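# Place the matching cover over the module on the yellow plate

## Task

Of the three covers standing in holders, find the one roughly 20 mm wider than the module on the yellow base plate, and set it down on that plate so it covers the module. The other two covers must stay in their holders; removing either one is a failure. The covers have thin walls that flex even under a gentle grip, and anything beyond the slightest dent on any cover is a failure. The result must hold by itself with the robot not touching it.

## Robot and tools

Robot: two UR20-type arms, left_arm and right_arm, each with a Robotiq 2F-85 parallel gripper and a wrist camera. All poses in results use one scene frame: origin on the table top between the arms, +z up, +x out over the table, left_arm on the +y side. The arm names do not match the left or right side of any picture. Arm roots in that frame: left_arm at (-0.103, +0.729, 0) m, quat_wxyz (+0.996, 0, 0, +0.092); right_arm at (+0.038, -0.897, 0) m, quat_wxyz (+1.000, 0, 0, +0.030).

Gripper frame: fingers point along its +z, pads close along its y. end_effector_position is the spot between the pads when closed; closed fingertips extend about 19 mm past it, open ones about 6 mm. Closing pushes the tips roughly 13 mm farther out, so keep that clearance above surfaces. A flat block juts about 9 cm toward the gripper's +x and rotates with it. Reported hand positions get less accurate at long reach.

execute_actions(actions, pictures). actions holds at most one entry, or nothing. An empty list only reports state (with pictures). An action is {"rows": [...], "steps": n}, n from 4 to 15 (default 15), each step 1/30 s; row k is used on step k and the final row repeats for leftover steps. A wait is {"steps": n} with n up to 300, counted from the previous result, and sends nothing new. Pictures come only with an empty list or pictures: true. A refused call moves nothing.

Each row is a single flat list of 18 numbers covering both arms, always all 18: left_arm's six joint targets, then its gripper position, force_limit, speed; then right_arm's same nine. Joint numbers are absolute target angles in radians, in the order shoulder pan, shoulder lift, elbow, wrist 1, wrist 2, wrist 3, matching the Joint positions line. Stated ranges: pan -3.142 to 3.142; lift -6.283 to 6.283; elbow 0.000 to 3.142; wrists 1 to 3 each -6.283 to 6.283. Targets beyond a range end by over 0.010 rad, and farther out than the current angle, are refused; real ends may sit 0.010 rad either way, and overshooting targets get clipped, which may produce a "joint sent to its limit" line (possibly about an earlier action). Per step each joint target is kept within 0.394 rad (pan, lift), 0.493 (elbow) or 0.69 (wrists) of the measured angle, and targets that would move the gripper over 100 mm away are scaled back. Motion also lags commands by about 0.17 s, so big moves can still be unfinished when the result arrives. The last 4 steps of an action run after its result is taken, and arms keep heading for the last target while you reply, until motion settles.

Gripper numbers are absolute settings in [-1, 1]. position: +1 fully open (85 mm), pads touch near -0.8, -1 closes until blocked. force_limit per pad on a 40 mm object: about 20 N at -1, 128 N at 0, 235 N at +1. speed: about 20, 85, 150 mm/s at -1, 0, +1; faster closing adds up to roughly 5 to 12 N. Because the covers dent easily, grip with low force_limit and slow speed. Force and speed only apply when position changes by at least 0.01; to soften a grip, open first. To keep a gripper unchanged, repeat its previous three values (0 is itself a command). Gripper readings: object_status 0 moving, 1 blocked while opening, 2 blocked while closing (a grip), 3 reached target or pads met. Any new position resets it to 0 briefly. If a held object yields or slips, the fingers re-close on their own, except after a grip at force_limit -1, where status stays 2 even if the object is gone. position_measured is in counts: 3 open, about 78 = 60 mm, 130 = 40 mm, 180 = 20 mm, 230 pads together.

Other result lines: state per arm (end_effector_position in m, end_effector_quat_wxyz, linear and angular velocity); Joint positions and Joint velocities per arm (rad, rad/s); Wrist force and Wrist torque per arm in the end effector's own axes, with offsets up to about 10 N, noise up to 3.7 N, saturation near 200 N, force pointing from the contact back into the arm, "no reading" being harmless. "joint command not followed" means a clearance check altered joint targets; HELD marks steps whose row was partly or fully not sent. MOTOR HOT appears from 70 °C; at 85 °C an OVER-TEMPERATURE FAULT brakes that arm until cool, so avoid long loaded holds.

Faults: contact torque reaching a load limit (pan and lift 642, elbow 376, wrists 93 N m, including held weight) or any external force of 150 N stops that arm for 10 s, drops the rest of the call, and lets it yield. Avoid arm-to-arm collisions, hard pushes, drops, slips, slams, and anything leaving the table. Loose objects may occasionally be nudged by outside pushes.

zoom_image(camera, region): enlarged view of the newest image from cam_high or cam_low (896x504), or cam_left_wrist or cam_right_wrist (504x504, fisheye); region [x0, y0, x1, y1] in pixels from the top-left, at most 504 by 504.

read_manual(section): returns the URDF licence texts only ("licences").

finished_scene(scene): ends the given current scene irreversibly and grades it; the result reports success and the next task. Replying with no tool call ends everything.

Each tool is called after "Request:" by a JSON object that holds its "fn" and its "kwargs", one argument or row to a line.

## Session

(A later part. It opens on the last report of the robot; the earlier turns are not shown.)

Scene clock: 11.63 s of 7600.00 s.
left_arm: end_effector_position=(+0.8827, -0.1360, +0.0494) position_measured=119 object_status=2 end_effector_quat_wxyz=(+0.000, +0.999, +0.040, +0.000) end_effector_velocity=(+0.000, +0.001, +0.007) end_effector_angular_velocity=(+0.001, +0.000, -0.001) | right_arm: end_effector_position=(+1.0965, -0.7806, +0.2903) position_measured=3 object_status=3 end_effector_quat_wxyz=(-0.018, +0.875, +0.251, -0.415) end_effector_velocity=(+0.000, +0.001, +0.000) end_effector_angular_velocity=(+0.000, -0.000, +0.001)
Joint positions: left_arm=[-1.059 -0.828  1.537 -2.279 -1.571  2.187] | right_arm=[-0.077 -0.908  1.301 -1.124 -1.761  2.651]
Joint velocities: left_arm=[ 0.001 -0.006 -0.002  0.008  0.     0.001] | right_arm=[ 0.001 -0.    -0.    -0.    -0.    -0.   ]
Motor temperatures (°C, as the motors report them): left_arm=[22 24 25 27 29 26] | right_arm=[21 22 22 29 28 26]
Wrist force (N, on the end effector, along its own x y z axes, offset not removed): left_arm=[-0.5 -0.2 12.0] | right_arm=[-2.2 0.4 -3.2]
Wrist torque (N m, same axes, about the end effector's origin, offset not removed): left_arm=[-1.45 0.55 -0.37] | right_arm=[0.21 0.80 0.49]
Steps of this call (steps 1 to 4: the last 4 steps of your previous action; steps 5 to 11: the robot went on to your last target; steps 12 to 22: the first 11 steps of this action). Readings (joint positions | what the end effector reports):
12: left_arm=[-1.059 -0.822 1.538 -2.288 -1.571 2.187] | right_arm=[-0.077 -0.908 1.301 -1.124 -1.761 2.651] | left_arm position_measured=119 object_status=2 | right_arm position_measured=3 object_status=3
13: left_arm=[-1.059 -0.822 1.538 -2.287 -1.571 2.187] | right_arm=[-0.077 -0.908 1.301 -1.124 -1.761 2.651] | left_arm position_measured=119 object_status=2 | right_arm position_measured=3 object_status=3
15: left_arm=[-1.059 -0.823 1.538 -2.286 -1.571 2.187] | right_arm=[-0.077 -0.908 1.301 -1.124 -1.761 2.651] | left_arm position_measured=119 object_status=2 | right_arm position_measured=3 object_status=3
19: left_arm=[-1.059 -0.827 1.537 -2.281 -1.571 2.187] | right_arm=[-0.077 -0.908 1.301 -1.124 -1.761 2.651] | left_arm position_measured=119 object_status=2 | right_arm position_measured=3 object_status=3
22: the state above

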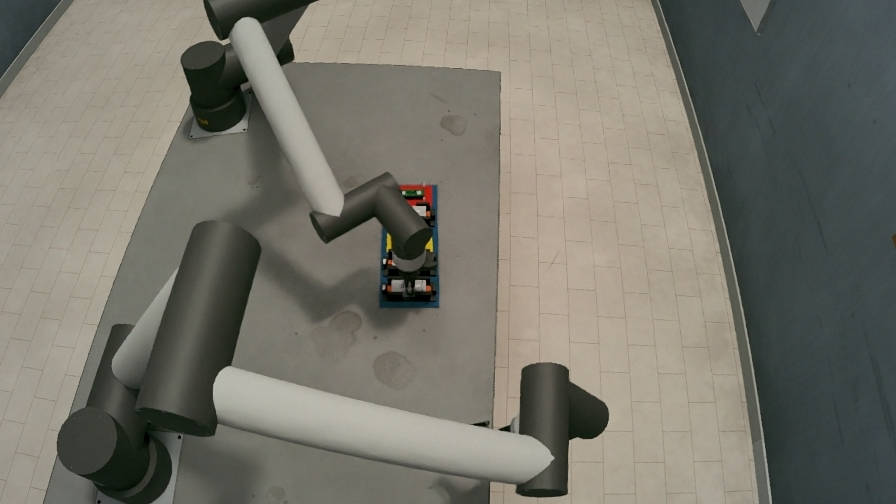

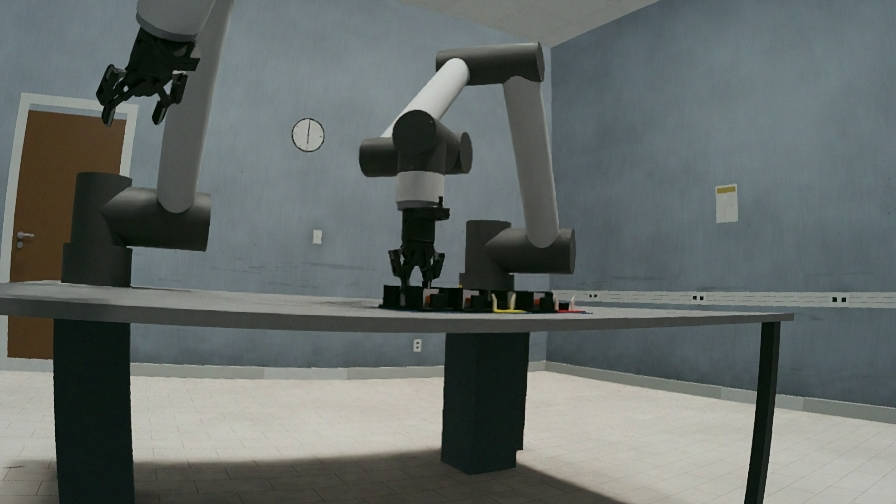

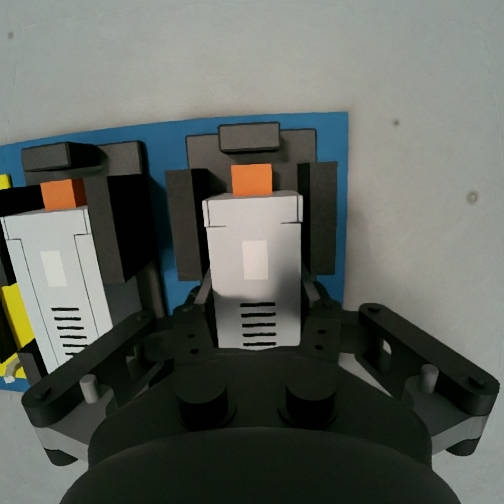

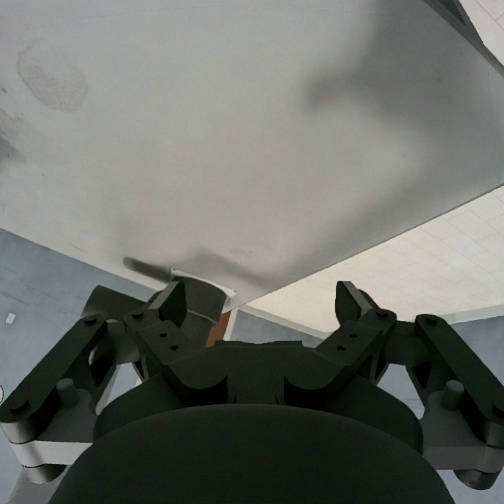

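Request:
{"fn": "execute_actions", "kwargs": {
  "actions": [
    {"steps":10,"rows":[[-1.0593,-0.8283,1.5364,-2.2789,-1.5708,2.187,0.2,-1,0,-0.077,-0.908,1.301,-1.124,-1.761,2.651,1,-1,0]]}
  ]
}}

Request:
{"fn": "execute_actions", "kwargs": {
  "actions": [
    {"steps":12,"rows":[[-1.0593,-0.8186,1.5393,-2.2915,-1.5708,2.177,0.2,-1,0,-0.077,-0.908,1.301,-1.124,-1.761,2.651,1,-1,0]]}
  ]
}}

Request:
{"fn": "execute_actions", "kwargs": {
  "actions": [
    {"rows":[[-1.0593,-0.8186,1.5393,-2.2915,-1.5708,2.177,-1,-0.87,-1,-0.077,-0.908,1.301,-1.124,-1.761,2.651,1,-1,0]]}
  ]
}}

Request:
{"fn": "execute_actions", "kwargs": {
  "actions": [
    {"steps":14}
  ]
}}

Request:
{"fn": "execute_actions", "kwargs": {
  "actions": [
    {"rows":[[-1.0593,-0.8196,1.539,-2.2902,-1.5708,2.177,-1,-0.87,-1,-0.077,-0.908,1.301,-1.124,-1.761,2.651,1,-1,0],[-1.0593,-0.8196,1.539,-2.2902,-1.5708,2.177,-1,-0.87,-1,-0.077,-0.908,1.301,-1.124,-1.761,2.651,1,-1,0],[-1.0593,-0.8206,1.5387,-2.2889,-1.5708,2.177,-1,-0.87,-1,-0.077,-0.908,1.301,-1.124,-1.761,2.651,1,-1,0],[-1.0593,-0.8206,1.5387,-2.2889,-1.5708,2.177,-1,-0.87,-1,-0.077,-0.908,1.301,-1.124,-1.761,2.651,1,-1,0],[-1.0593,-0.8216,1.5384,-2.2876,-1.5708,2.177,-1,-0.87,-1,-0.077,-0.908,1.301,-1.124,-1.761,2.651,1,-1,0],[-1.0593,-0.823,1.538,-2.2858,-1.5708,2.177,-1,-0.87,-1,-0.077,-0.908,1.301,-1.124,-1.761,2.651,1,-1,0],[-1.0593,-0.8245,1.5376,-2.2839,-1.5708,2.177,-1,-0.87,-1,-0.077,-0.908,1.301,-1.124,-1.761,2.651,1,-1,0]]}
  ],
  "pictures": true
}}

Scene clock: 12.37 s of 7600.00 s.
left_arm: end_effector_position=(+0.8827, -0.1360, +0.0500) position_measured=105 object_status=0 end_effector_quat_wxyz=(+0.000, +0.999, +0.040, -0.000) end_effector_velocity=(+0.000, -0.000, -0.001) end_effector_angular_velocity=(+0.000, +0.000, +0.000) | right_arm: end_effector_position=(+1.0965, -0.7806, +0.2903) position_measured=3 object_status=3 end_effector_quat_wxyz=(-0.018, +0.875, +0.251, -0.415) end_effector_velocity=(+0.000, -0.000, +0.001) end_effector_angular_velocity=(+0.000, -0.001, +0.000)
Joint positions: left_arm=[-1.059 -0.828  1.536 -2.279 -1.571  2.187] | right_arm=[-0.077 -0.908  1.301 -1.124 -1.761  2.651]
Joint velocities: left_arm=[ 0.     0.001 -0.    -0.     0.    -0.   ] | right_arm=[-0. -0. -0.  0.  0. -0.]
Motor temperatures (°C, as the motors report them): left_arm=[22 24 25 27 29 26] | right_arm=[21 22 22 29 28 26]
Wrist force (N, on the end effector, along its own x y z axes, offset not removed): left_arm=[0.1 -1.5 1.6] | right_arm=[-1.5 1.7 4.2]
Wrist torque (N m, same axes, about the end effector's origin, offset not removed): left_arm=[-0.52 0.28 -0.15] | right_arm=[0.61 0.58 0.46]
Steps of this call (steps 1 to 4: the last 4 steps of your previous action; steps 5 to 15: the robot went on to your last target; step 16: nothing new was sent; steps 17 to 22: the first 6 steps of this action). Readings (joint positions | what the end effector reports):
17: left_arm=[-1.059 -0.828 1.536 -2.279 -1.571 2.187] | right_arm=[-0.077 -0.908 1.301 -1.124 -1.761 2.651] | left_arm position_measured=119 object_status=0 | right_arm position_measured=3 object_status=3
18: left_arm=[-1.059 -0.828 1.536 -2.279 -1.571 2.187] | right_arm=[-0.077 -0.908 1.301 -1.124 -1.761 2.651] | left_arm position_measured=119 object_status=0 | right_arm position_measured=3 object_status=3
20: left_arm=[-1.059 -0.828 1.536 -2.279 -1.571 2.187] | right_arm=[-0.077 -0.908 1.301 -1.124 -1.761 2.651] | left_arm position_measured=110 object_status=0 | right_arm position_measured=3 object_status=3
22: the state above

Scene clock: 12.77 s of 7600.00 s.
left_arm: end_effector_position=(+0.8828, -0.1361, +0.0384) position_measured=104 object_status=3 end_effector_quat_wxyz=(+0.000, +0.999, +0.045, +0.000) end_effector_velocity=(+0.001, +0.001, -0.012) end_effector_angular_velocity=(-0.000, +0.000, +0.011) | right_arm: end_effector_position=(+1.0965, -0.7806, +0.2903) position_measured=3 object_status=3 end_effector_quat_wxyz=(-0.018, +0.875, +0.251, -0.415) end_effector_velocity=(+0.000, -0.000, -0.000) end_effector_angular_velocity=(-0.000, +0.000, -0.000)
Joint positions: left_arm=[-1.059 -0.819  1.539 -2.291 -1.571  2.178] | right_arm=[-0.077 -0.908  1.301 -1.124 -1.761  2.651]
Joint velocities: left_arm=[ 0.001  0.009  0.002 -0.012 -0.001 -0.01 ] | right_arm=[-0.  0.  0. -0.  0.  0.]
Motor temperatures (°C, as the motors report them): left_arm=[22 24 25 27 29 26] | right_arm=[21 22 22 29 28 26]
Wrist force (N, on the end effector, along its own x y z axes, offset not removed): left_arm=[2.2 0.0 8.7] | right_arm=[-1.8 -2.8 -4.8]
Wrist torque (N m, same axes, about the end effector's origin, offset not removed): left_arm=[-0.40 -0.15 -0.07] | right_arm=[-0.35 0.61 0.58]
Steps of this call (steps 1 to 4: the last 4 steps of your previous action; steps 5 to 12: the first 8 steps of this action). Readings (joint positions | what the end effector reports):
5: left_arm=[-1.059 -0.828 1.536 -2.279 -1.571 2.187] | right_arm=[-0.077 -0.908 1.301 -1.124 -1.761 2.651] | left_arm position_measured=104 object_status=0 | right_arm position_measured=3 object_status=3
6: left_arm=[-1.059 -0.826 1.537 -2.281 -1.571 2.185] | right_arm=[-0.077 -0.908 1.301 -1.124 -1.761 2.651] | left_arm position_measured=104 object_status=0 | right_arm position_measured=3 object_status=3
8: left_arm=[-1.059 -0.822 1.538 -2.287 -1.571 2.181] | right_arm=[-0.077 -0.908 1.301 -1.124 -1.761 2.651] | left_arm position_measured=104 object_status=0 | right_arm position_measured=3 object_status=3
12: the state above

Scene clock: 13.27 s of 7600.00 s.
left_arm: end_effector_position=(+0.8828, -0.1361, +0.0375) position_measured=117 object_status=0 end_effector_quat_wxyz=(+0.000, +0.999, +0.045, +0.000) end_effector_velocity=(+0.002, +0.002, -0.001) end_effector_angular_velocity=(+0.000, +0.001, +0.002) | right_arm: end_effector_position=(+1.0965, -0.7806, +0.2903) position_measured=3 object_status=3 end_effector_quat_wxyz=(-0.018, +0.875, +0.251, -0.415) end_effector_velocity=(+0.000, +0.000, -0.000) end_effector_angular_velocity=(+0.000, -0.000, -0.000)
Joint positions: left_arm=[-1.059 -0.819  1.539 -2.292 -1.571  2.177] | right_arm=[-0.077 -0.908  1.301 -1.124 -1.761  2.651]
Joint velocities: left_arm=[ 0.002  0.001  0.    -0.    -0.     0.   ] | right_arm=[-0.  0. -0. -0.  0. -0.]
Motor temperatures (°C, as the motors report them): left_arm=[22 24 25 27 29 26] | right_arm=[21 22 22 29 28 26]
Wrist force (N, on the end effector, along its own x y z axes, offset not removed): left_arm=[-5.3 -0.3 -0.7] | right_arm=[-1.3 3.4 -2.8]
Wrist torque (N m, same axes, about the end effector's origin, offset not removed): left_arm=[-0.78 1.33 -0.13] | right_arm=[0.98 0.58 0.59]
Steps of this call (steps 1 to 4: the last 4 steps of your previous action; steps 5 to 15: the first 11 steps of this action). Readings (joint positions | what the end effector reports):
5: left_arm=[-1.059 -0.819 1.539 -2.291 -1.571 2.177] | right_arm=[-0.077 -0.908 1.301 -1.124 -1.761 2.651] | left_arm position_measured=104 object_status=0 | right_arm position_measured=3 object_status=3
6: left_arm=[-1.059 -0.819 1.539 -2.291 -1.571 2.177] | right_arm=[-0.077 -0.908 1.301 -1.124 -1.761 2.651] | left_arm position_measured=104 object_status=0 | right_arm position_measured=3 object_status=3
8: left_arm=[-1.059 -0.819 1.539 -2.291 -1.571 2.177] | right_arm=[-0.077 -0.908 1.301 -1.124 -1.761 2.651] | left_arm position_measured=106 object_status=0 | right_arm position_measured=3 object_status=3
12: left_arm=[-1.059 -0.819 1.539 -2.292 -1.571 2.177] | right_arm=[-0.077 -0.908 1.301 -1.124 -1.761 2.651] | left_arm position_measured=113 object_status=0 | right_arm position_measured=3 object_status=3
15: the state above

Scene clock: 13.73 s of 7600.00 s.
left_arm: end_effector_position=(+0.8828, -0.1361, +0.0374) position_measured=123 object_status=2 end_effector_quat_wxyz=(+0.000, +0.999, +0.045, +0.000) end_effector_velocity=(+0.002, +0.000, +0.000) end_effector_angular_velocity=(-0.001, -0.000, +0.002) | right_arm: end_effector_position=(+1.0965, -0.7806, +0.2903) position_measured=3 object_status=3 end_effector_quat_wxyz=(-0.018, +0.875, +0.251, -0.415) end_effector_velocity=(+0.000, -0.000, -0.000) end_effector_angular_velocity=(-0.000, -0.000, -0.000)
Joint positions: left_arm=[-1.059 -0.819  1.539 -2.292 -1.571  2.177] | right_arm=[-0.077 -0.908  1.301 -1.124 -1.761  2.651]
Joint velocities: left_arm=[ 0.001  0.    -0.001  0.    -0.    -0.001] | right_arm=[-0.  0. -0. -0. -0. -0.]
Motor temperatures (°C, as the motors report them): left_arm=[22 24 25 27 29 26] | right_arm=[21 22 22 29 28 26]
Wrist force (N, on the end effector, along its own x y z axes, offset not removed): left_arm=[0.3 -1.0 -8.3] | right_arm=[-3.4 0.3 -2.0]
Wrist torque (N m, same axes, about the end effector's origin, offset not removed): left_arm=[-0.84 0.16 -0.12] | right_arm=[0.32 1.05 0.52]
Kept back: nothing.
Steps of this call (steps 1 to 4: the last 4 steps of your previous action; steps 5 to 14: the robot went on to your last target). Readings (joint positions | what the end effector reports):
1: left_arm=[-1.059 -0.819 1.539 -2.292 -1.571 2.177] | right_arm=[-0.077 -0.908 1.301 -1.124 -1.761 2.651] | left_arm position_measured=119 object_status=0 | right_arm position_measured=3 object_status=3
2: left_arm=[-1.059 -0.819 1.539 -2.292 -1.571 2.177] | right_arm=[-0.077 -0.908 1.301 -1.124 -1.761 2.651] | left_arm position_measured=120 object_status=0 | right_arm position_measured=3 object_status=3
4: left_arm=[-1.059 -0.819 1.539 -2.292 -1.571 2.177] | right_arm=[-0.077 -0.908 1.301 -1.124 -1.761 2.651] | left_arm position_measured=123 object_status=0 | right_arm position_measured=3 object_status=3
8: left_arm=[-1.059 -0.819 1.539 -2.292 -1.571 2.177] | right_arm=[-0.077 -0.908 1.301 -1.124 -1.761 2.651] | left_arm position_measured=123 object_status=0 | right_arm position_measured=3 object_status=3
14: the state above

Scene clock: 14.10 s of 7600.00 s.
left_arm: end_effector_position=(+0.8826, -0.1359, +0.0438) position_measured=123 object_status=2 end_effector_quat_wxyz=(-0.000, +0.999, +0.045, -0.000) end_effector_velocity=(+0.002, +0.001, +0.013) end_effector_angular_velocity=(-0.001, -0.000, +0.002) | right_arm: end_effector_position=(+1.0965, -0.7806, +0.2903) position_measured=3 object_status=3 end_effector_quat_wxyz=(-0.018, +0.875, +0.251, -0.415) end_effector_velocity=(+0.000, +0.000, +0.000) end_effector_angular_velocity=(+0.000, -0.000, +0.000)
Joint positions: left_arm=[-1.059 -0.824  1.538 -2.285 -1.571  2.177] | right_arm=[-0.077 -0.908  1.301 -1.124 -1.761  2.651]
Joint velocities: left_arm=[ 0.002 -0.009 -0.004  0.012 -0.    -0.   ] | right_arm=[ 0. -0. -0. -0.  0. -0.]
Motor temperatures (°C, as the motors report them): left_arm=[22 24 25 27 29 26] | right_arm=[21 22 22 29 28 26]
Wrist force (N, on the end effector, along its own x y z axes, offset not removed): left_arm=[-1.9 6.5 12.1] | right_arm=[-4.0 1.4 -3.6]
Wrist torque (N m, same axes, about the end effector's origin, offset not removed): left_arm=[-0.55 0.53 -0.03] | right_arm=[0.41 1.17 0.57]
Steps of this call (steps 1 to 11: the first 11 steps of this action). Readings (joint positions | what the end effector reports):
1: left_arm=[-1.059 -0.819 1.539 -2.292 -1.571 2.177] | right_arm=[-0.077 -0.908 1.301 -1.124 -1.761 2.651] | left_arm position_measured=123 object_status=2 | right_arm position_measured=3 object_status=3
2: left_arm=[-1.059 -0.819 1.539 -2.291 -1.571 2.177] | right_arm=[-0.077 -0.908 1.301 -1.124 -1.761 2.651] | left_arm position_measured=123 object_status=2 | right_arm position_measured=3 object_status=3
4: left_arm=[-1.059 -0.819 1.539 -2.291 -1.571 2.177] | right_arm=[-0.077 -0.908 1.301 -1.124 -1.761 2.651] | left_arm position_measured=123 object_status=2 | right_arm position_measured=3 object_status=3
8: left_arm=[-1.059 -0.822 1.538 -2.287 -1.571 2.177] | right_arm=[-0.077 -0.908 1.301 -1.124 -1.761 2.651] | left_arm position_measured=123 object_status=2 | right_arm position_measured=3 object_status=3
11: the state above

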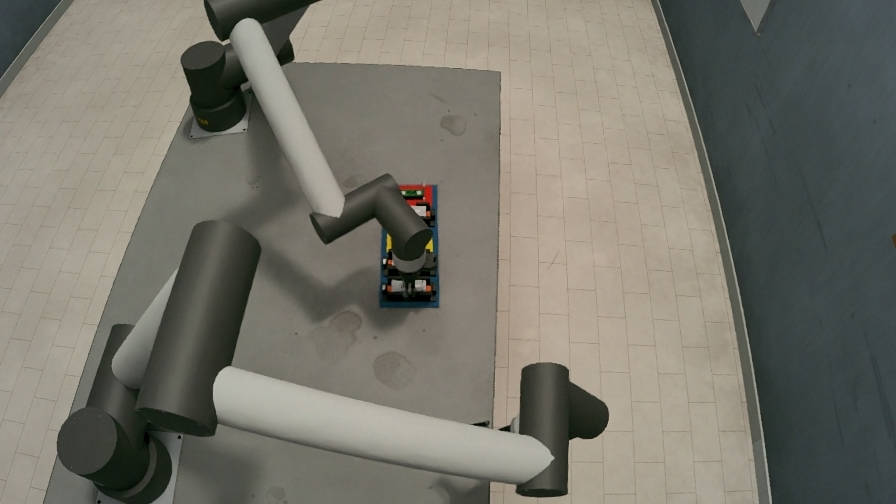

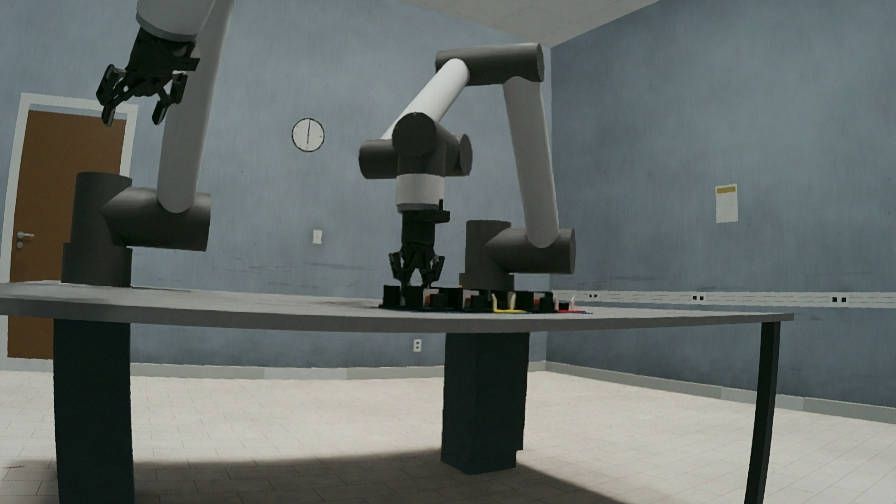

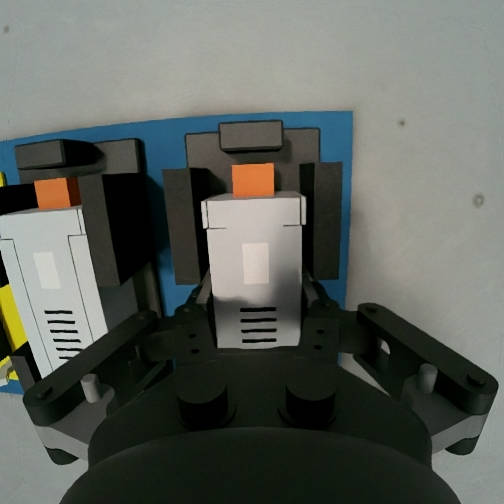

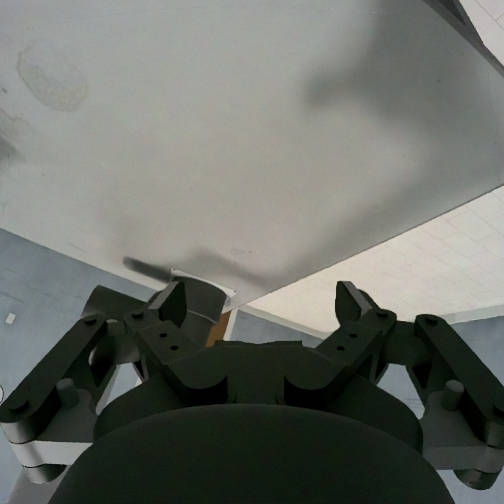

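Request:
{"fn": "execute_actions", "kwargs": {
  "actions": [
    {"steps":10,"rows":[[-1.0593,-0.8245,1.5376,-2.2839,-1.5708,2.177,0.2,-1,0,-0.077,-0.908,1.301,-1.124,-1.761,2.651,1,-1,0]]}
  ]
}}

Request:
{"fn": "execute_actions", "kwargs": {
  "actions": [
    {"steps":12,"rows":[[-1.0593,-0.8186,1.5393,-2.2915,-1.5708,2.177,0.2,-1,0,-0.077,-0.908,1.301,-1.124,-1.761,2.651,1,-1,0]]}
  ],
  "pictures": true
}}

Request:
{"fn": "execute_actions", "kwargs": {
  "actions": [
    {"rows":[[-1.0593,-0.8186,1.5393,-2.2915,-1.5708,2.177,-1,-0.75,-1,-0.077,-0.908,1.301,-1.124,-1.761,2.651,1,-1,0]]}
  ]
}}

Request:
{"fn": "execute_actions", "kwargs": {
  "actions": [
    {"steps":16}
  ]
}}

Request:
{"fn": "execute_actions", "kwargs": {
  "actions": [
    {"rows":[[-1.0593,-0.8196,1.539,-2.2902,-1.5708,2.177,-1,-0.75,-1,-0.077,-0.908,1.301,-1.124,-1.761,2.651,1,-1,0],[-1.0593,-0.8196,1.539,-2.2902,-1.5708,2.177,-1,-0.75,-1,-0.077,-0.908,1.301,-1.124,-1.761,2.651,1,-1,0],[-1.0593,-0.8196,1.539,-2.2902,-1.5708,2.177,-1,-0.75,-1,-0.077,-0.908,1.301,-1.124,-1.761,2.651,1,-1,0],[-1.0593,-0.8206,1.5387,-2.2889,-1.5708,2.177,-1,-0.75,-1,-0.077,-0.908,1.301,-1.124,-1.761,2.651,1,-1,0],[-1.0593,-0.8206,1.5387,-2.2889,-1.5708,2.177,-1,-0.75,-1,-0.077,-0.908,1.301,-1.124,-1.761,2.651,1,-1,0],[-1.0593,-0.8206,1.5387,-2.2889,-1.5708,2.177,-1,-0.75,-1,-0.077,-0.908,1.301,-1.124,-1.761,2.651,1,-1,0],[-1.0593,-0.8216,1.5384,-2.2876,-1.5708,2.177,-1,-0.75,-1,-0.077,-0.908,1.301,-1.124,-1.761,2.651,1,-1,0]]}
  ],
  "pictures": true
}}

Scene clock: 17.87 s of 7600.00 s.
left_arm: end_effector_position=(+0.8827, -0.1360, +0.0451) position_measured=106 object_status=0 end_effector_quat_wxyz=(+0.000, +0.999, +0.045, +0.000) end_effector_velocity=(+0.000, -0.000, -0.001) end_effector_angular_velocity=(+0.000, -0.000, +0.002) | right_arm: end_effector_position=(+1.0965, -0.7806, +0.2903) position_measured=3 object_status=3 end_effector_quat_wxyz=(-0.018, +0.875, +0.251, -0.415) end_effector_velocity=(-0.000, -0.000, -0.000) end_effector_angular_velocity=(+0.000, -0.000, -0.000)
Joint positions: left_arm=[-1.059 -0.825  1.538 -2.284 -1.571  2.177] | right_arm=[-0.077 -0.908  1.301 -1.124 -1.761  2.651]
Joint velocities: left_arm=[ 0.     0.001 -0.    -0.     0.    -0.002] | right_arm=[-0.    -0.     0.001 -0.     0.    -0.   ]
Motor temperatures (°C, as the motors report them): left_arm=[22 24 25 27 29 26] | right_arm=[21 22 22 29 28 26]
Wrist force (N, on the end effector, along its own x y z axes, offset not removed): left_arm=[-2.6 -1.9 6.4] | right_arm=[-2.8 2.7 -1.9]
Wrist torque (N m, same axes, about the end effector's origin, offset not removed): left_arm=[-0.57 0.71 -0.14] | right_arm=[0.77 0.85 0.49]
Steps of this call (steps 1 to 4: the last 4 steps of your previous action; steps 5 to 15: the robot went on to your last target; steps 16 to 90: nothing new was sent; then 0.57 s passed at rest; steps 91 to 96: the first 6 steps of this action). Readings (joint positions | what the end effector reports):
91: left_arm=[-1.059 -0.825 1.538 -2.284 -1.571 2.177] | right_arm=[-0.077 -0.908 1.301 -1.124 -1.761 2.651] | left_arm position_measured=123 object_status=0 | right_arm position_measured=3 object_status=3
92: left_arm=[-1.059 -0.825 1.538 -2.284 -1.571 2.177] | right_arm=[-0.077 -0.908 1.301 -1.124 -1.761 2.651] | left_arm position_measured=123 object_status=0 | right_arm position_measured=3 object_status=3
94: left_arm=[-1.059 -0.825 1.538 -2.284 -1.571 2.177] | right_arm=[-0.077 -0.908 1.301 -1.124 -1.761 2.651] | left_arm position_measured=114 object_status=0 | right_arm position_measured=3 object_status=3
96: the state above

Scene clock: 18.27 s of 7600.00 s.
left_arm: end_effector_position=(+0.8828, -0.1361, +0.0381) position_measured=104 object_status=3 end_effector_quat_wxyz=(+0.000, +0.999, +0.045, +0.000) end_effector_velocity=(+0.001, +0.000, -0.005) end_effector_angular_velocity=(-0.002, -0.001, -0.000) | right_arm: end_effector_position=(+1.0965, -0.7806, +0.2903) position_measured=3 object_status=3 end_effector_quat_wxyz=(-0.018, +0.875, +0.251, -0.415) end_effector_velocity=(+0.000, +0.000, +0.000) end_effector_angular_velocity=(+0.000, -0.001, +0.000)
Joint positions: left_arm=[-1.059 -0.819  1.539 -2.291 -1.571  2.177] | right_arm=[-0.077 -0.908  1.301 -1.124 -1.761  2.651]
Joint velocities: left_arm=[ 0.001  0.004  0.001 -0.007 -0.     0.001] | right_arm=[ 0.    -0.    -0.001  0.    -0.    -0.   ]
Motor temperatures (°C, as the motors report them): left_arm=[22 24 25 27 29 26] | right_arm=[21 22 22 29 28 26]
Wrist force (N, on the end effector, along its own x y z axes, offset not removed): left_arm=[-0.8 -3.4 5.4] | right_arm=[-1.3 0.5 -2.2]
Wrist torque (N m, same axes, about the end effector's origin, offset not removed): left_arm=[-1.02 0.51 -0.21] | right_arm=[0.27 0.70 0.69]
Steps of this call (steps 1 to 4: the last 4 steps of your previous action; steps 5 to 12: the first 8 steps of this action). Readings (joint positions | what the end effector reports):
5: left_arm=[-1.059 -0.824 1.538 -2.284 -1.571 2.177] | right_arm=[-0.077 -0.908 1.301 -1.124 -1.761 2.651] | left_arm position_measured=104 object_status=0 | right_arm position_measured=3 object_status=3
6: left_arm=[-1.059 -0.823 1.538 -2.285 -1.571 2.177] | right_arm=[-0.077 -0.908 1.301 -1.124 -1.761 2.651] | left_arm position_measured=104 object_status=0 | right_arm position_measured=3 object_status=3
8: left_arm=[-1.059 -0.821 1.538 -2.289 -1.571 2.177] | right_arm=[-0.077 -0.908 1.301 -1.124 -1.761 2.651] | left_arm position_measured=104 object_status=0 | right_arm position_measured=3 object_status=3
12: the state above

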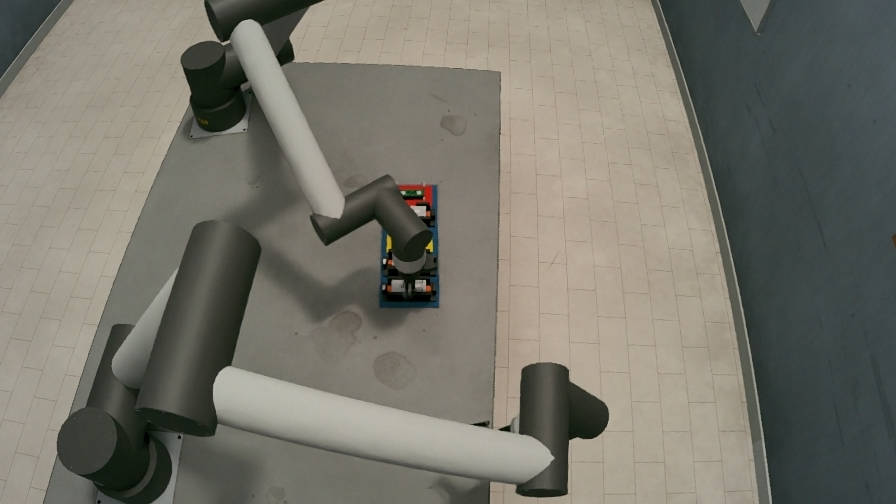

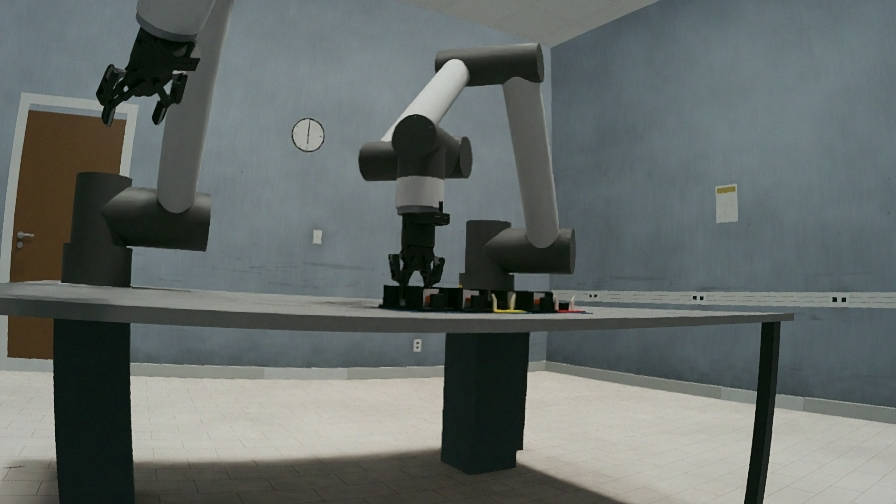

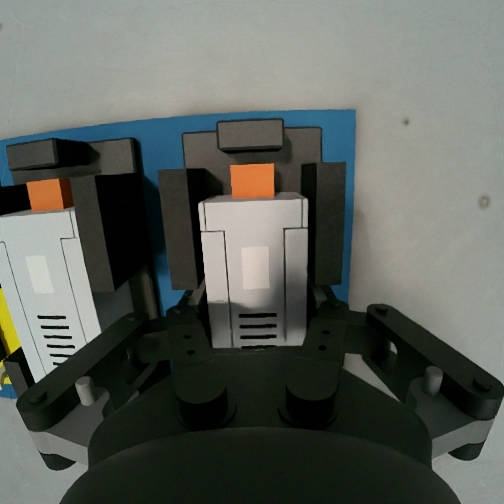

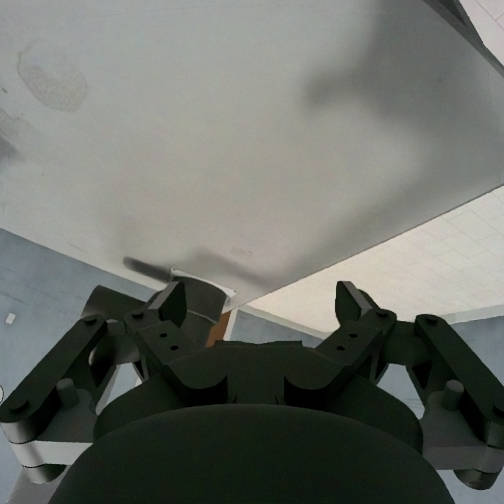

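Scene clock: 18.77 s of 7600.00 s.
left_arm: end_effector_position=(+0.8828, -0.1361, +0.0375) position_measured=117 object_status=0 end_effector_quat_wxyz=(+0.000, +0.999, +0.045, +0.000) end_effector_velocity=(+0.002, +0.002, -0.001) end_effector_angular_velocity=(+0.001, +0.000, +0.002) | right_arm: end_effector_position=(+1.0965, -0.7806, +0.2903) position_measured=3 object_status=3 end_effector_quat_wxyz=(-0.018, +0.875, +0.251, -0.415) end_effector_velocity=(+0.000, -0.000, -0.000) end_effector_angular_velocity=(+0.000, -0.000, -0.001)
Joint positions: left_arm=[-1.059 -0.819  1.539 -2.292 -1.571  2.177] | right_arm=[-0.077 -0.908  1.301 -1.124 -1.761  2.651]
Joint velocities: left_arm=[ 0.002  0.001 -0.     0.     0.    -0.   ] | right_arm=[-0.001 -0.     0.    -0.     0.     0.   ]
Motor temperatures (°C, as the motors report them): left_arm=[22 24 25 27 29 26] | right_arm=[21 22 22 29 28 26]
Wrist force (N, on the end effector, along its own x y z axes, offset not removed): left_arm=[1.3 6.5 1.4] | right_arm=[-0.5 2.3 -2.5]
Wrist torque (N m, same axes, about the end effector's origin, offset not removed): left_arm=[0.48 0.00 -0.05] | right_arm=[0.58 0.43 0.53]
Steps of this call (steps 1 to 4: the last 4 steps of your previous action; steps 5 to 15: the first 11 steps of this action). Readings (joint positions | what the end effector reports):
5: left_arm=[-1.059 -0.819 1.539 -2.291 -1.571 2.177] | right_arm=[-0.077 -0.908 1.301 -1.124 -1.761 2.651] | left_arm position_measured=104 object_status=0 | right_arm position_measured=3 object_status=3
6: left_arm=[-1.059 -0.819 1.539 -2.291 -1.571 2.177] | right_arm=[-0.077 -0.908 1.301 -1.124 -1.761 2.651] | left_arm position_measured=104 object_status=0 | right_arm position_measured=3 object_status=3
8: left_arm=[-1.059 -0.819 1.539 -2.291 -1.571 2.177] | right_arm=[-0.077 -0.908 1.301 -1.124 -1.761 2.651] | left_arm position_measured=106 object_status=0 | right_arm position_measured=3 object_status=3
12: left_arm=[-1.059 -0.819 1.539 -2.292 -1.571 2.177] | right_arm=[-0.077 -0.908 1.301 -1.124 -1.761 2.651] | left_arm position_measured=113 object_status=0 | right_arm position_measured=3 object_status=3
15: the state above

Scene clock: 19.30 s of 7600.00 s.
left_arm: end_effector_position=(+0.8828, -0.1361, +0.0374) position_measured=126 object_status=2 end_effector_quat_wxyz=(+0.000, +0.999, +0.045, +0.000) end_effector_velocity=(-0.001, -0.003, +0.001) end_effector_angular_velocity=(-0.001, -0.001, -0.001) | right_arm: end_effector_position=(+1.0965, -0.7806, +0.2903) position_measured=3 object_status=3 end_effector_quat_wxyz=(-0.018, +0.875, +0.251, -0.415) end_effector_velocity=(-0.000, +0.000, -0.000) end_effector_angular_velocity=(-0.000, +0.000, +0.001)
Joint positions: left_arm=[-1.059 -0.819  1.539 -2.292 -1.571  2.177] | right_arm=[-0.077 -0.908  1.301 -1.124 -1.761  2.651]
Joint velocities: left_arm=[-0.002 -0.    -0.001 -0.     0.    -0.001] | right_arm=[ 0.  0.  0. -0. -0.  0.]
Motor temperatures (°C, as the motors report them): left_arm=[22 24 25 27 29 26] | right_arm=[21 22 22 29 28 26]
Wrist force (N, on the end effector, along its own x y z axes, offset not removed): left_arm=[-1.9 -2.2 -7.5] | right_arm=[-3.4 3.0 0.3]
Wrist torque (N m, same axes, about the end effector's origin, offset not removed): left_arm=[-1.02 0.63 0.01] | right_arm=[0.69 1.00 0.49]
Kept back: nothing.
Steps of this call (steps 1 to 4: the last 4 steps of your previous action; steps 5 to 15: the robot went on to your last target; step 16: nothing new was sent). Readings (joint positions | what the end effector reports):
1: left_arm=[-1.059 -0.819 1.539 -2.292 -1.571 2.177] | right_arm=[-0.077 -0.908 1.301 -1.124 -1.761 2.651] | left_arm position_measured=119 object_status=0 | right_arm position_measured=3 object_status=3
2: left_arm=[-1.059 -0.819 1.539 -2.292 -1.571 2.177] | right_arm=[-0.077 -0.908 1.301 -1.124 -1.761 2.651] | left_arm position_measured=120 object_status=0 | right_arm position_measured=3 object_status=3
4: left_arm=[-1.059 -0.819 1.539 -2.292 -1.571 2.177] | right_arm=[-0.077 -0.908 1.301 -1.124 -1.761 2.651] | left_arm position_measured=123 object_status=0 | right_arm position_measured=3 object_status=3
8: left_arm=[-1.059 -0.819 1.539 -2.292 -1.571 2.177] | right_arm=[-0.077 -0.908 1.301 -1.124 -1.761 2.651] | left_arm position_measured=126 object_status=0 | right_arm position_measured=3 object_status=3
16: the state above
All arms were judged still, so your last target was given up. Only a new action makes them travel on or press farther. Fingers that are still opening or closing keep moving.

Scene clock: 19.67 s of 7600.00 s.
left_arm: end_effector_position=(+0.8826, -0.1359, +0.0405) position_measured=126 object_status=2 end_effector_quat_wxyz=(-0.000, +0.999, +0.045, -0.000) end_effector_velocity=(+0.000, -0.000, +0.005) end_effector_angular_velocity=(+0.001, -0.000, -0.000) | right_arm: end_effector_position=(+1.0965, -0.7806, +0.2903) position_measured=3 object_status=3 end_effector_quat_wxyz=(-0.018, +0.875, +0.251, -0.415) end_effector_velocity=(+0.000, -0.000, +0.000) end_effector_angular_velocity=(-0.000, -0.000, -0.000)
Joint positions: left_arm=[-1.059 -0.821  1.539 -2.288 -1.571  2.177] | right_arm=[-0.077 -0.908  1.301 -1.124 -1.761  2.651]
Joint velocities: left_arm=[-0.    -0.004 -0.002  0.006  0.001  0.   ] | right_arm=[-0.  0. -0.  0.  0.  0.]
Motor temperatures (°C, as the motors report them): left_arm=[22 24 25 27 29 26] | right_arm=[21 22 22 29 28 26]
Wrist force (N, on the end effector, along its own x y z axes, offset not removed): left_arm=[-3.1 5.1 18.5] | right_arm=[-3.7 1.3 -0.7]
Wrist torque (N m, same axes, about the end effector's origin, offset not removed): left_arm=[-0.74 0.95 -0.10] | right_arm=[0.62 1.07 0.53]
Steps of this call (steps 1 to 11: the first 11 steps of this action). Readings (joint positions | what the end effector reports):
1: left_arm=[-1.059 -0.819 1.539 -2.292 -1.571 2.177] | right_arm=[-0.077 -0.908 1.301 -1.124 -1.761 2.651] | left_arm position_measured=126 object_status=2 | right_arm position_measured=3 object_status=3
2: left_arm=[-1.059 -0.819 1.539 -2.291 -1.571 2.177] | right_arm=[-0.077 -0.908 1.301 -1.124 -1.761 2.651] | left_arm position_measured=126 object_status=2 | right_arm position_measured=3 object_status=3
4: left_arm=[-1.059 -0.819 1.539 -2.291 -1.571 2.177] | right_arm=[-0.077 -0.908 1.301 -1.124 -1.761 2.651] | left_arm position_measured=126 object_status=2 | right_arm position_measured=3 object_status=3
8: left_arm=[-1.059 -0.820 1.539 -2.289 -1.571 2.177] | right_arm=[-0.077 -0.908 1.301 -1.124 -1.761 2.651] | left_arm position_measured=126 object_status=2 | right_arm position_measured=3 object_status=3
11: the state above

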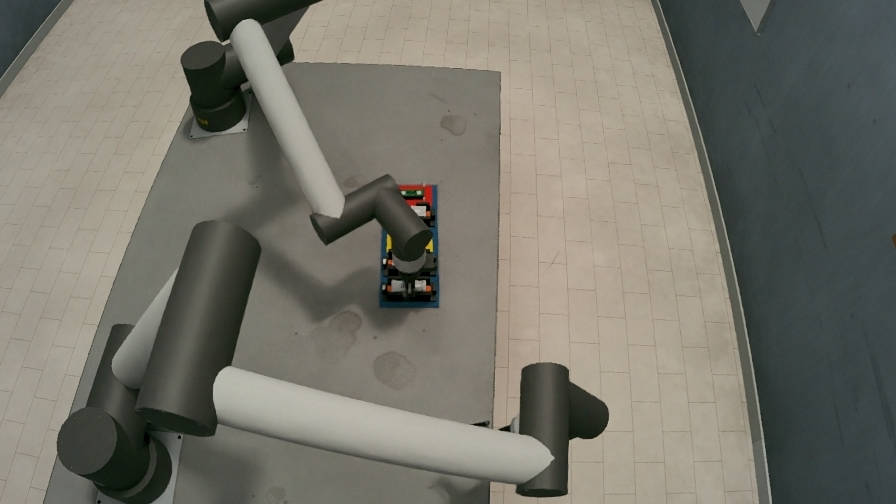

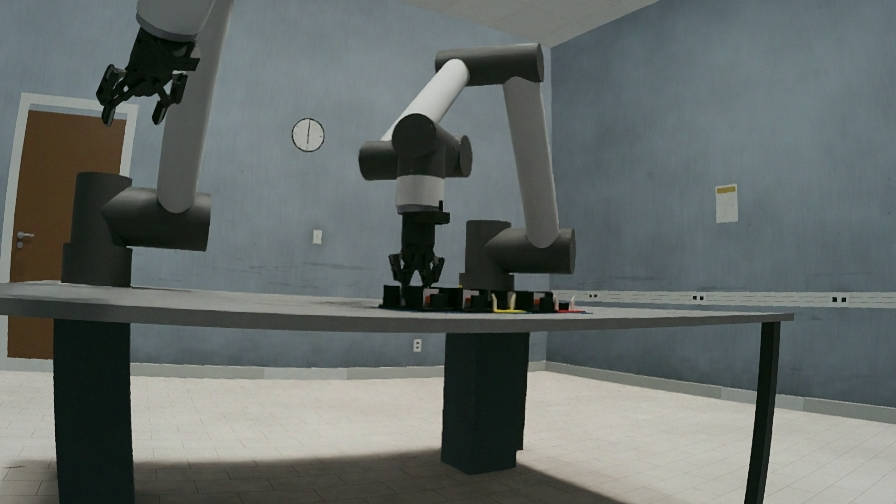

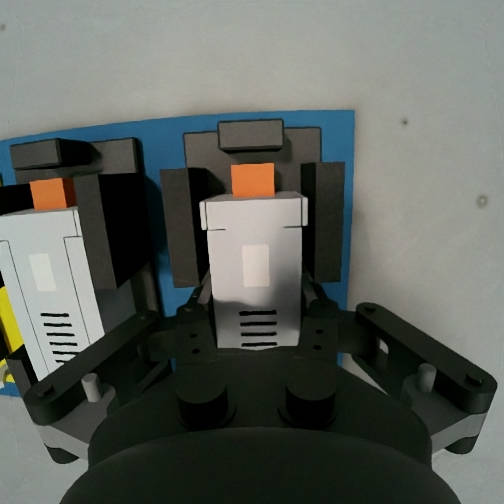

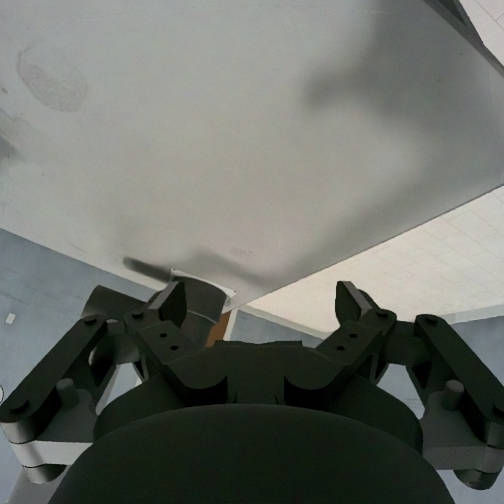

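Request:
{"fn": "execute_actions", "kwargs": {
  "actions": [
    {"rows":[[-1.0596,-0.8215,1.5376,-2.2869,-1.5708,2.177,-1,-0.75,-1,-0.077,-0.908,1.301,-1.124,-1.761,2.651,1,-1,0],[-1.0596,-0.8215,1.5376,-2.2869,-1.5708,2.177,-1,-0.75,-1,-0.077,-0.908,1.301,-1.124,-1.761,2.651,1,-1,0],[-1.0596,-0.8215,1.5376,-2.2869,-1.5708,2.177,-1,-0.75,-1,-0.077,-0.908,1.301,-1.124,-1.761,2.651,1,-1,0],[-1.0596,-0.8225,1.5373,-2.2856,-1.5708,2.177,-1,-0.75,-1,-0.077,-0.908,1.301,-1.124,-1.761,2.651,1,-1,0],[-1.0596,-0.8225,1.5373,-2.2856,-1.5708,2.177,-1,-0.75,-1,-0.077,-0.908,1.301,-1.124,-1.761,2.651,1,-1,0],[-1.0596,-0.8235,1.537,-2.2843,-1.5708,2.177,-1,-0.75,-1,-0.077,-0.908,1.301,-1.124,-1.761,2.651,1,-1,0],[-1.0596,-0.8235,1.537,-2.2843,-1.5708,2.177,-1,-0.75,-1,-0.077,-0.908,1.301,-1.124,-1.761,2.651,1,-1,0],[-1.0596,-0.8245,1.5367,-2.283,-1.5708,2.177,-1,-0.75,-1,-0.077,-0.908,1.301,-1.124,-1.761,2.651,1,-1,0]]}
  ],
  "pictures": true
}}

Request:
{"fn": "zoom_image", "kwargs": {
  "camera": "cam_high",
  "region": [370, 245, 450, 310]
}}

Scene clock: 20.40 s of 7600.00 s.
left_arm: end_effector_position=(+0.8827, -0.1366, +0.0447) position_measured=126 object_status=2 end_effector_quat_wxyz=(-0.000, +0.999, +0.045, -0.000) end_effector_velocity=(+0.002, +0.001, +0.012) end_effector_angular_velocity=(-0.001, -0.001, -0.001) | right_arm: end_effector_position=(+1.0965, -0.7806, +0.2903) position_measured=3 object_status=3 end_effector_quat_wxyz=(-0.018, +0.875, +0.251, -0.415) end_effector_velocity=(-0.000, -0.000, -0.000) end_effector_angular_velocity=(+0.000, +0.000, -0.000)
Joint positions: left_arm=[-1.06  -0.824  1.537 -2.284 -1.571  2.177] | right_arm=[-0.077 -0.908  1.301 -1.124 -1.761  2.651]
Joint velocities: left_arm=[ 0.001 -0.008 -0.003  0.01   0.     0.002] | right_arm=[-0.    -0.     0.001 -0.     0.    -0.   ]
Motor temperatures (°C, as the motors report them): left_arm=[22 24 25 27 29 26] | right_arm=[21 22 22 29 28 26]
Wrist force (N, on the end effector, along its own x y z axes, offset not removed): left_arm=[-2.6 -3.3 16.2] | right_arm=[-4.4 4.6 -1.9]
Wrist torque (N m, same axes, about the end effector's origin, offset not removed): left_arm=[0.20 0.79 -0.08] | right_arm=[1.19 1.23 0.56]
Steps of this call (steps 1 to 4: the last 4 steps of your previous action; steps 5 to 11: the robot went on to your last target; steps 12 to 22: the first 11 steps of this action). Readings (joint positions | what the end effector reports):
12: left_arm=[-1.059 -0.822 1.538 -2.288 -1.571 2.177] | right_arm=[-0.077 -0.908 1.301 -1.124 -1.761 2.651] | left_arm position_measured=126 object_status=2 | right_arm position_measured=3 object_status=3
13: left_arm=[-1.059 -0.822 1.538 -2.287 -1.571 2.177] | right_arm=[-0.077 -0.908 1.301 -1.124 -1.761 2.651] | left_arm position_measured=126 object_status=2 | right_arm position_measured=3 object_status=3
15: left_arm=[-1.059 -0.822 1.538 -2.287 -1.571 2.177] | right_arm=[-0.077 -0.908 1.301 -1.124 -1.761 2.651] | left_arm position_measured=126 object_status=2 | right_arm position_measured=3 object_status=3
19: left_arm=[-1.060 -0.823 1.537 -2.285 -1.571 2.177] | right_arm=[-0.077 -0.908 1.301 -1.124 -1.761 2.651] | left_arm position_measured=126 object_status=2 | right_arm position_measured=3 object_status=3
22: the state above

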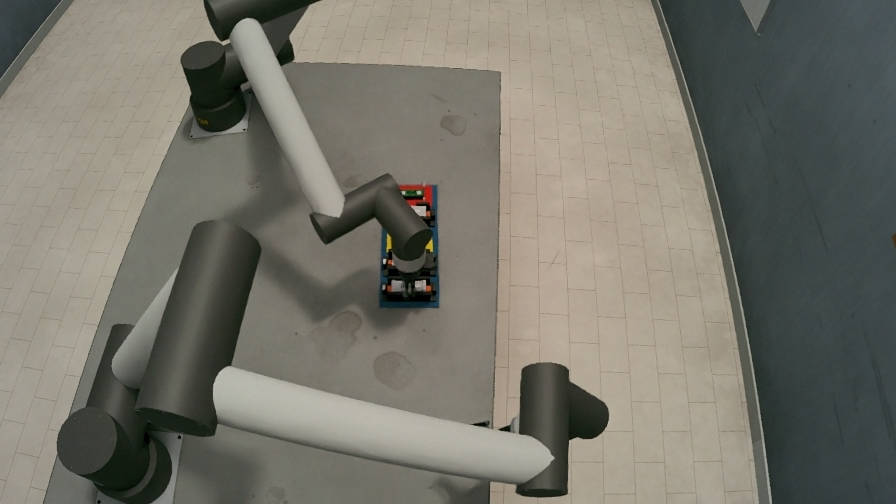

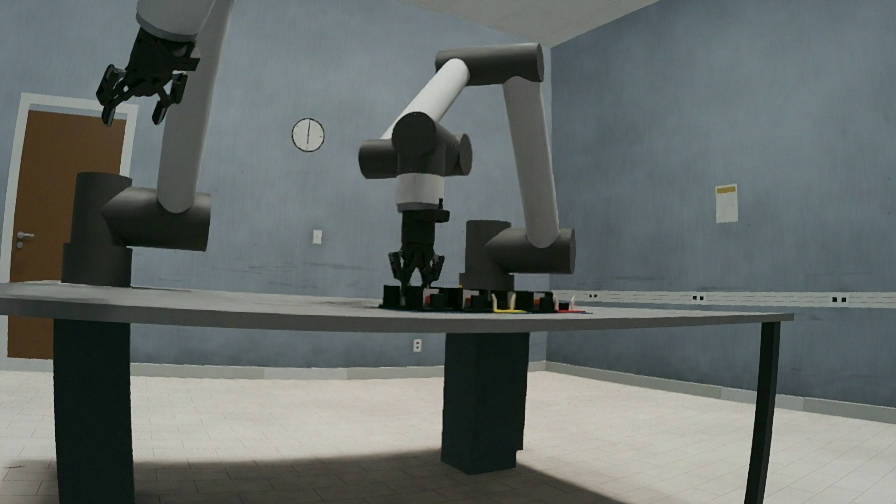

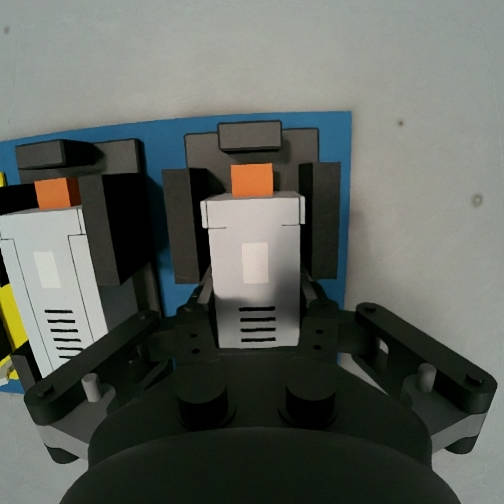

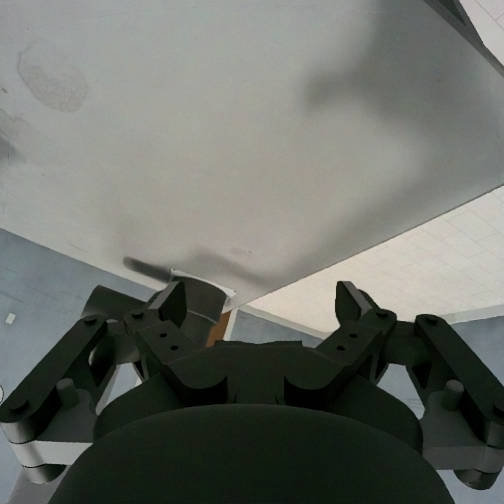

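Region (370, 245, 450, 310) of cam_high's 896x504 image, scaled by 6.300, with more detail than that image has; it fills the top 410 rows of this view, and the rest is white.

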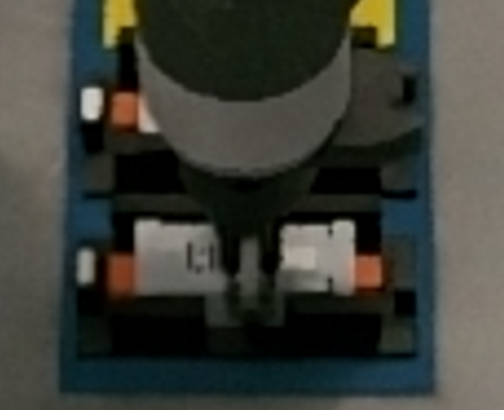

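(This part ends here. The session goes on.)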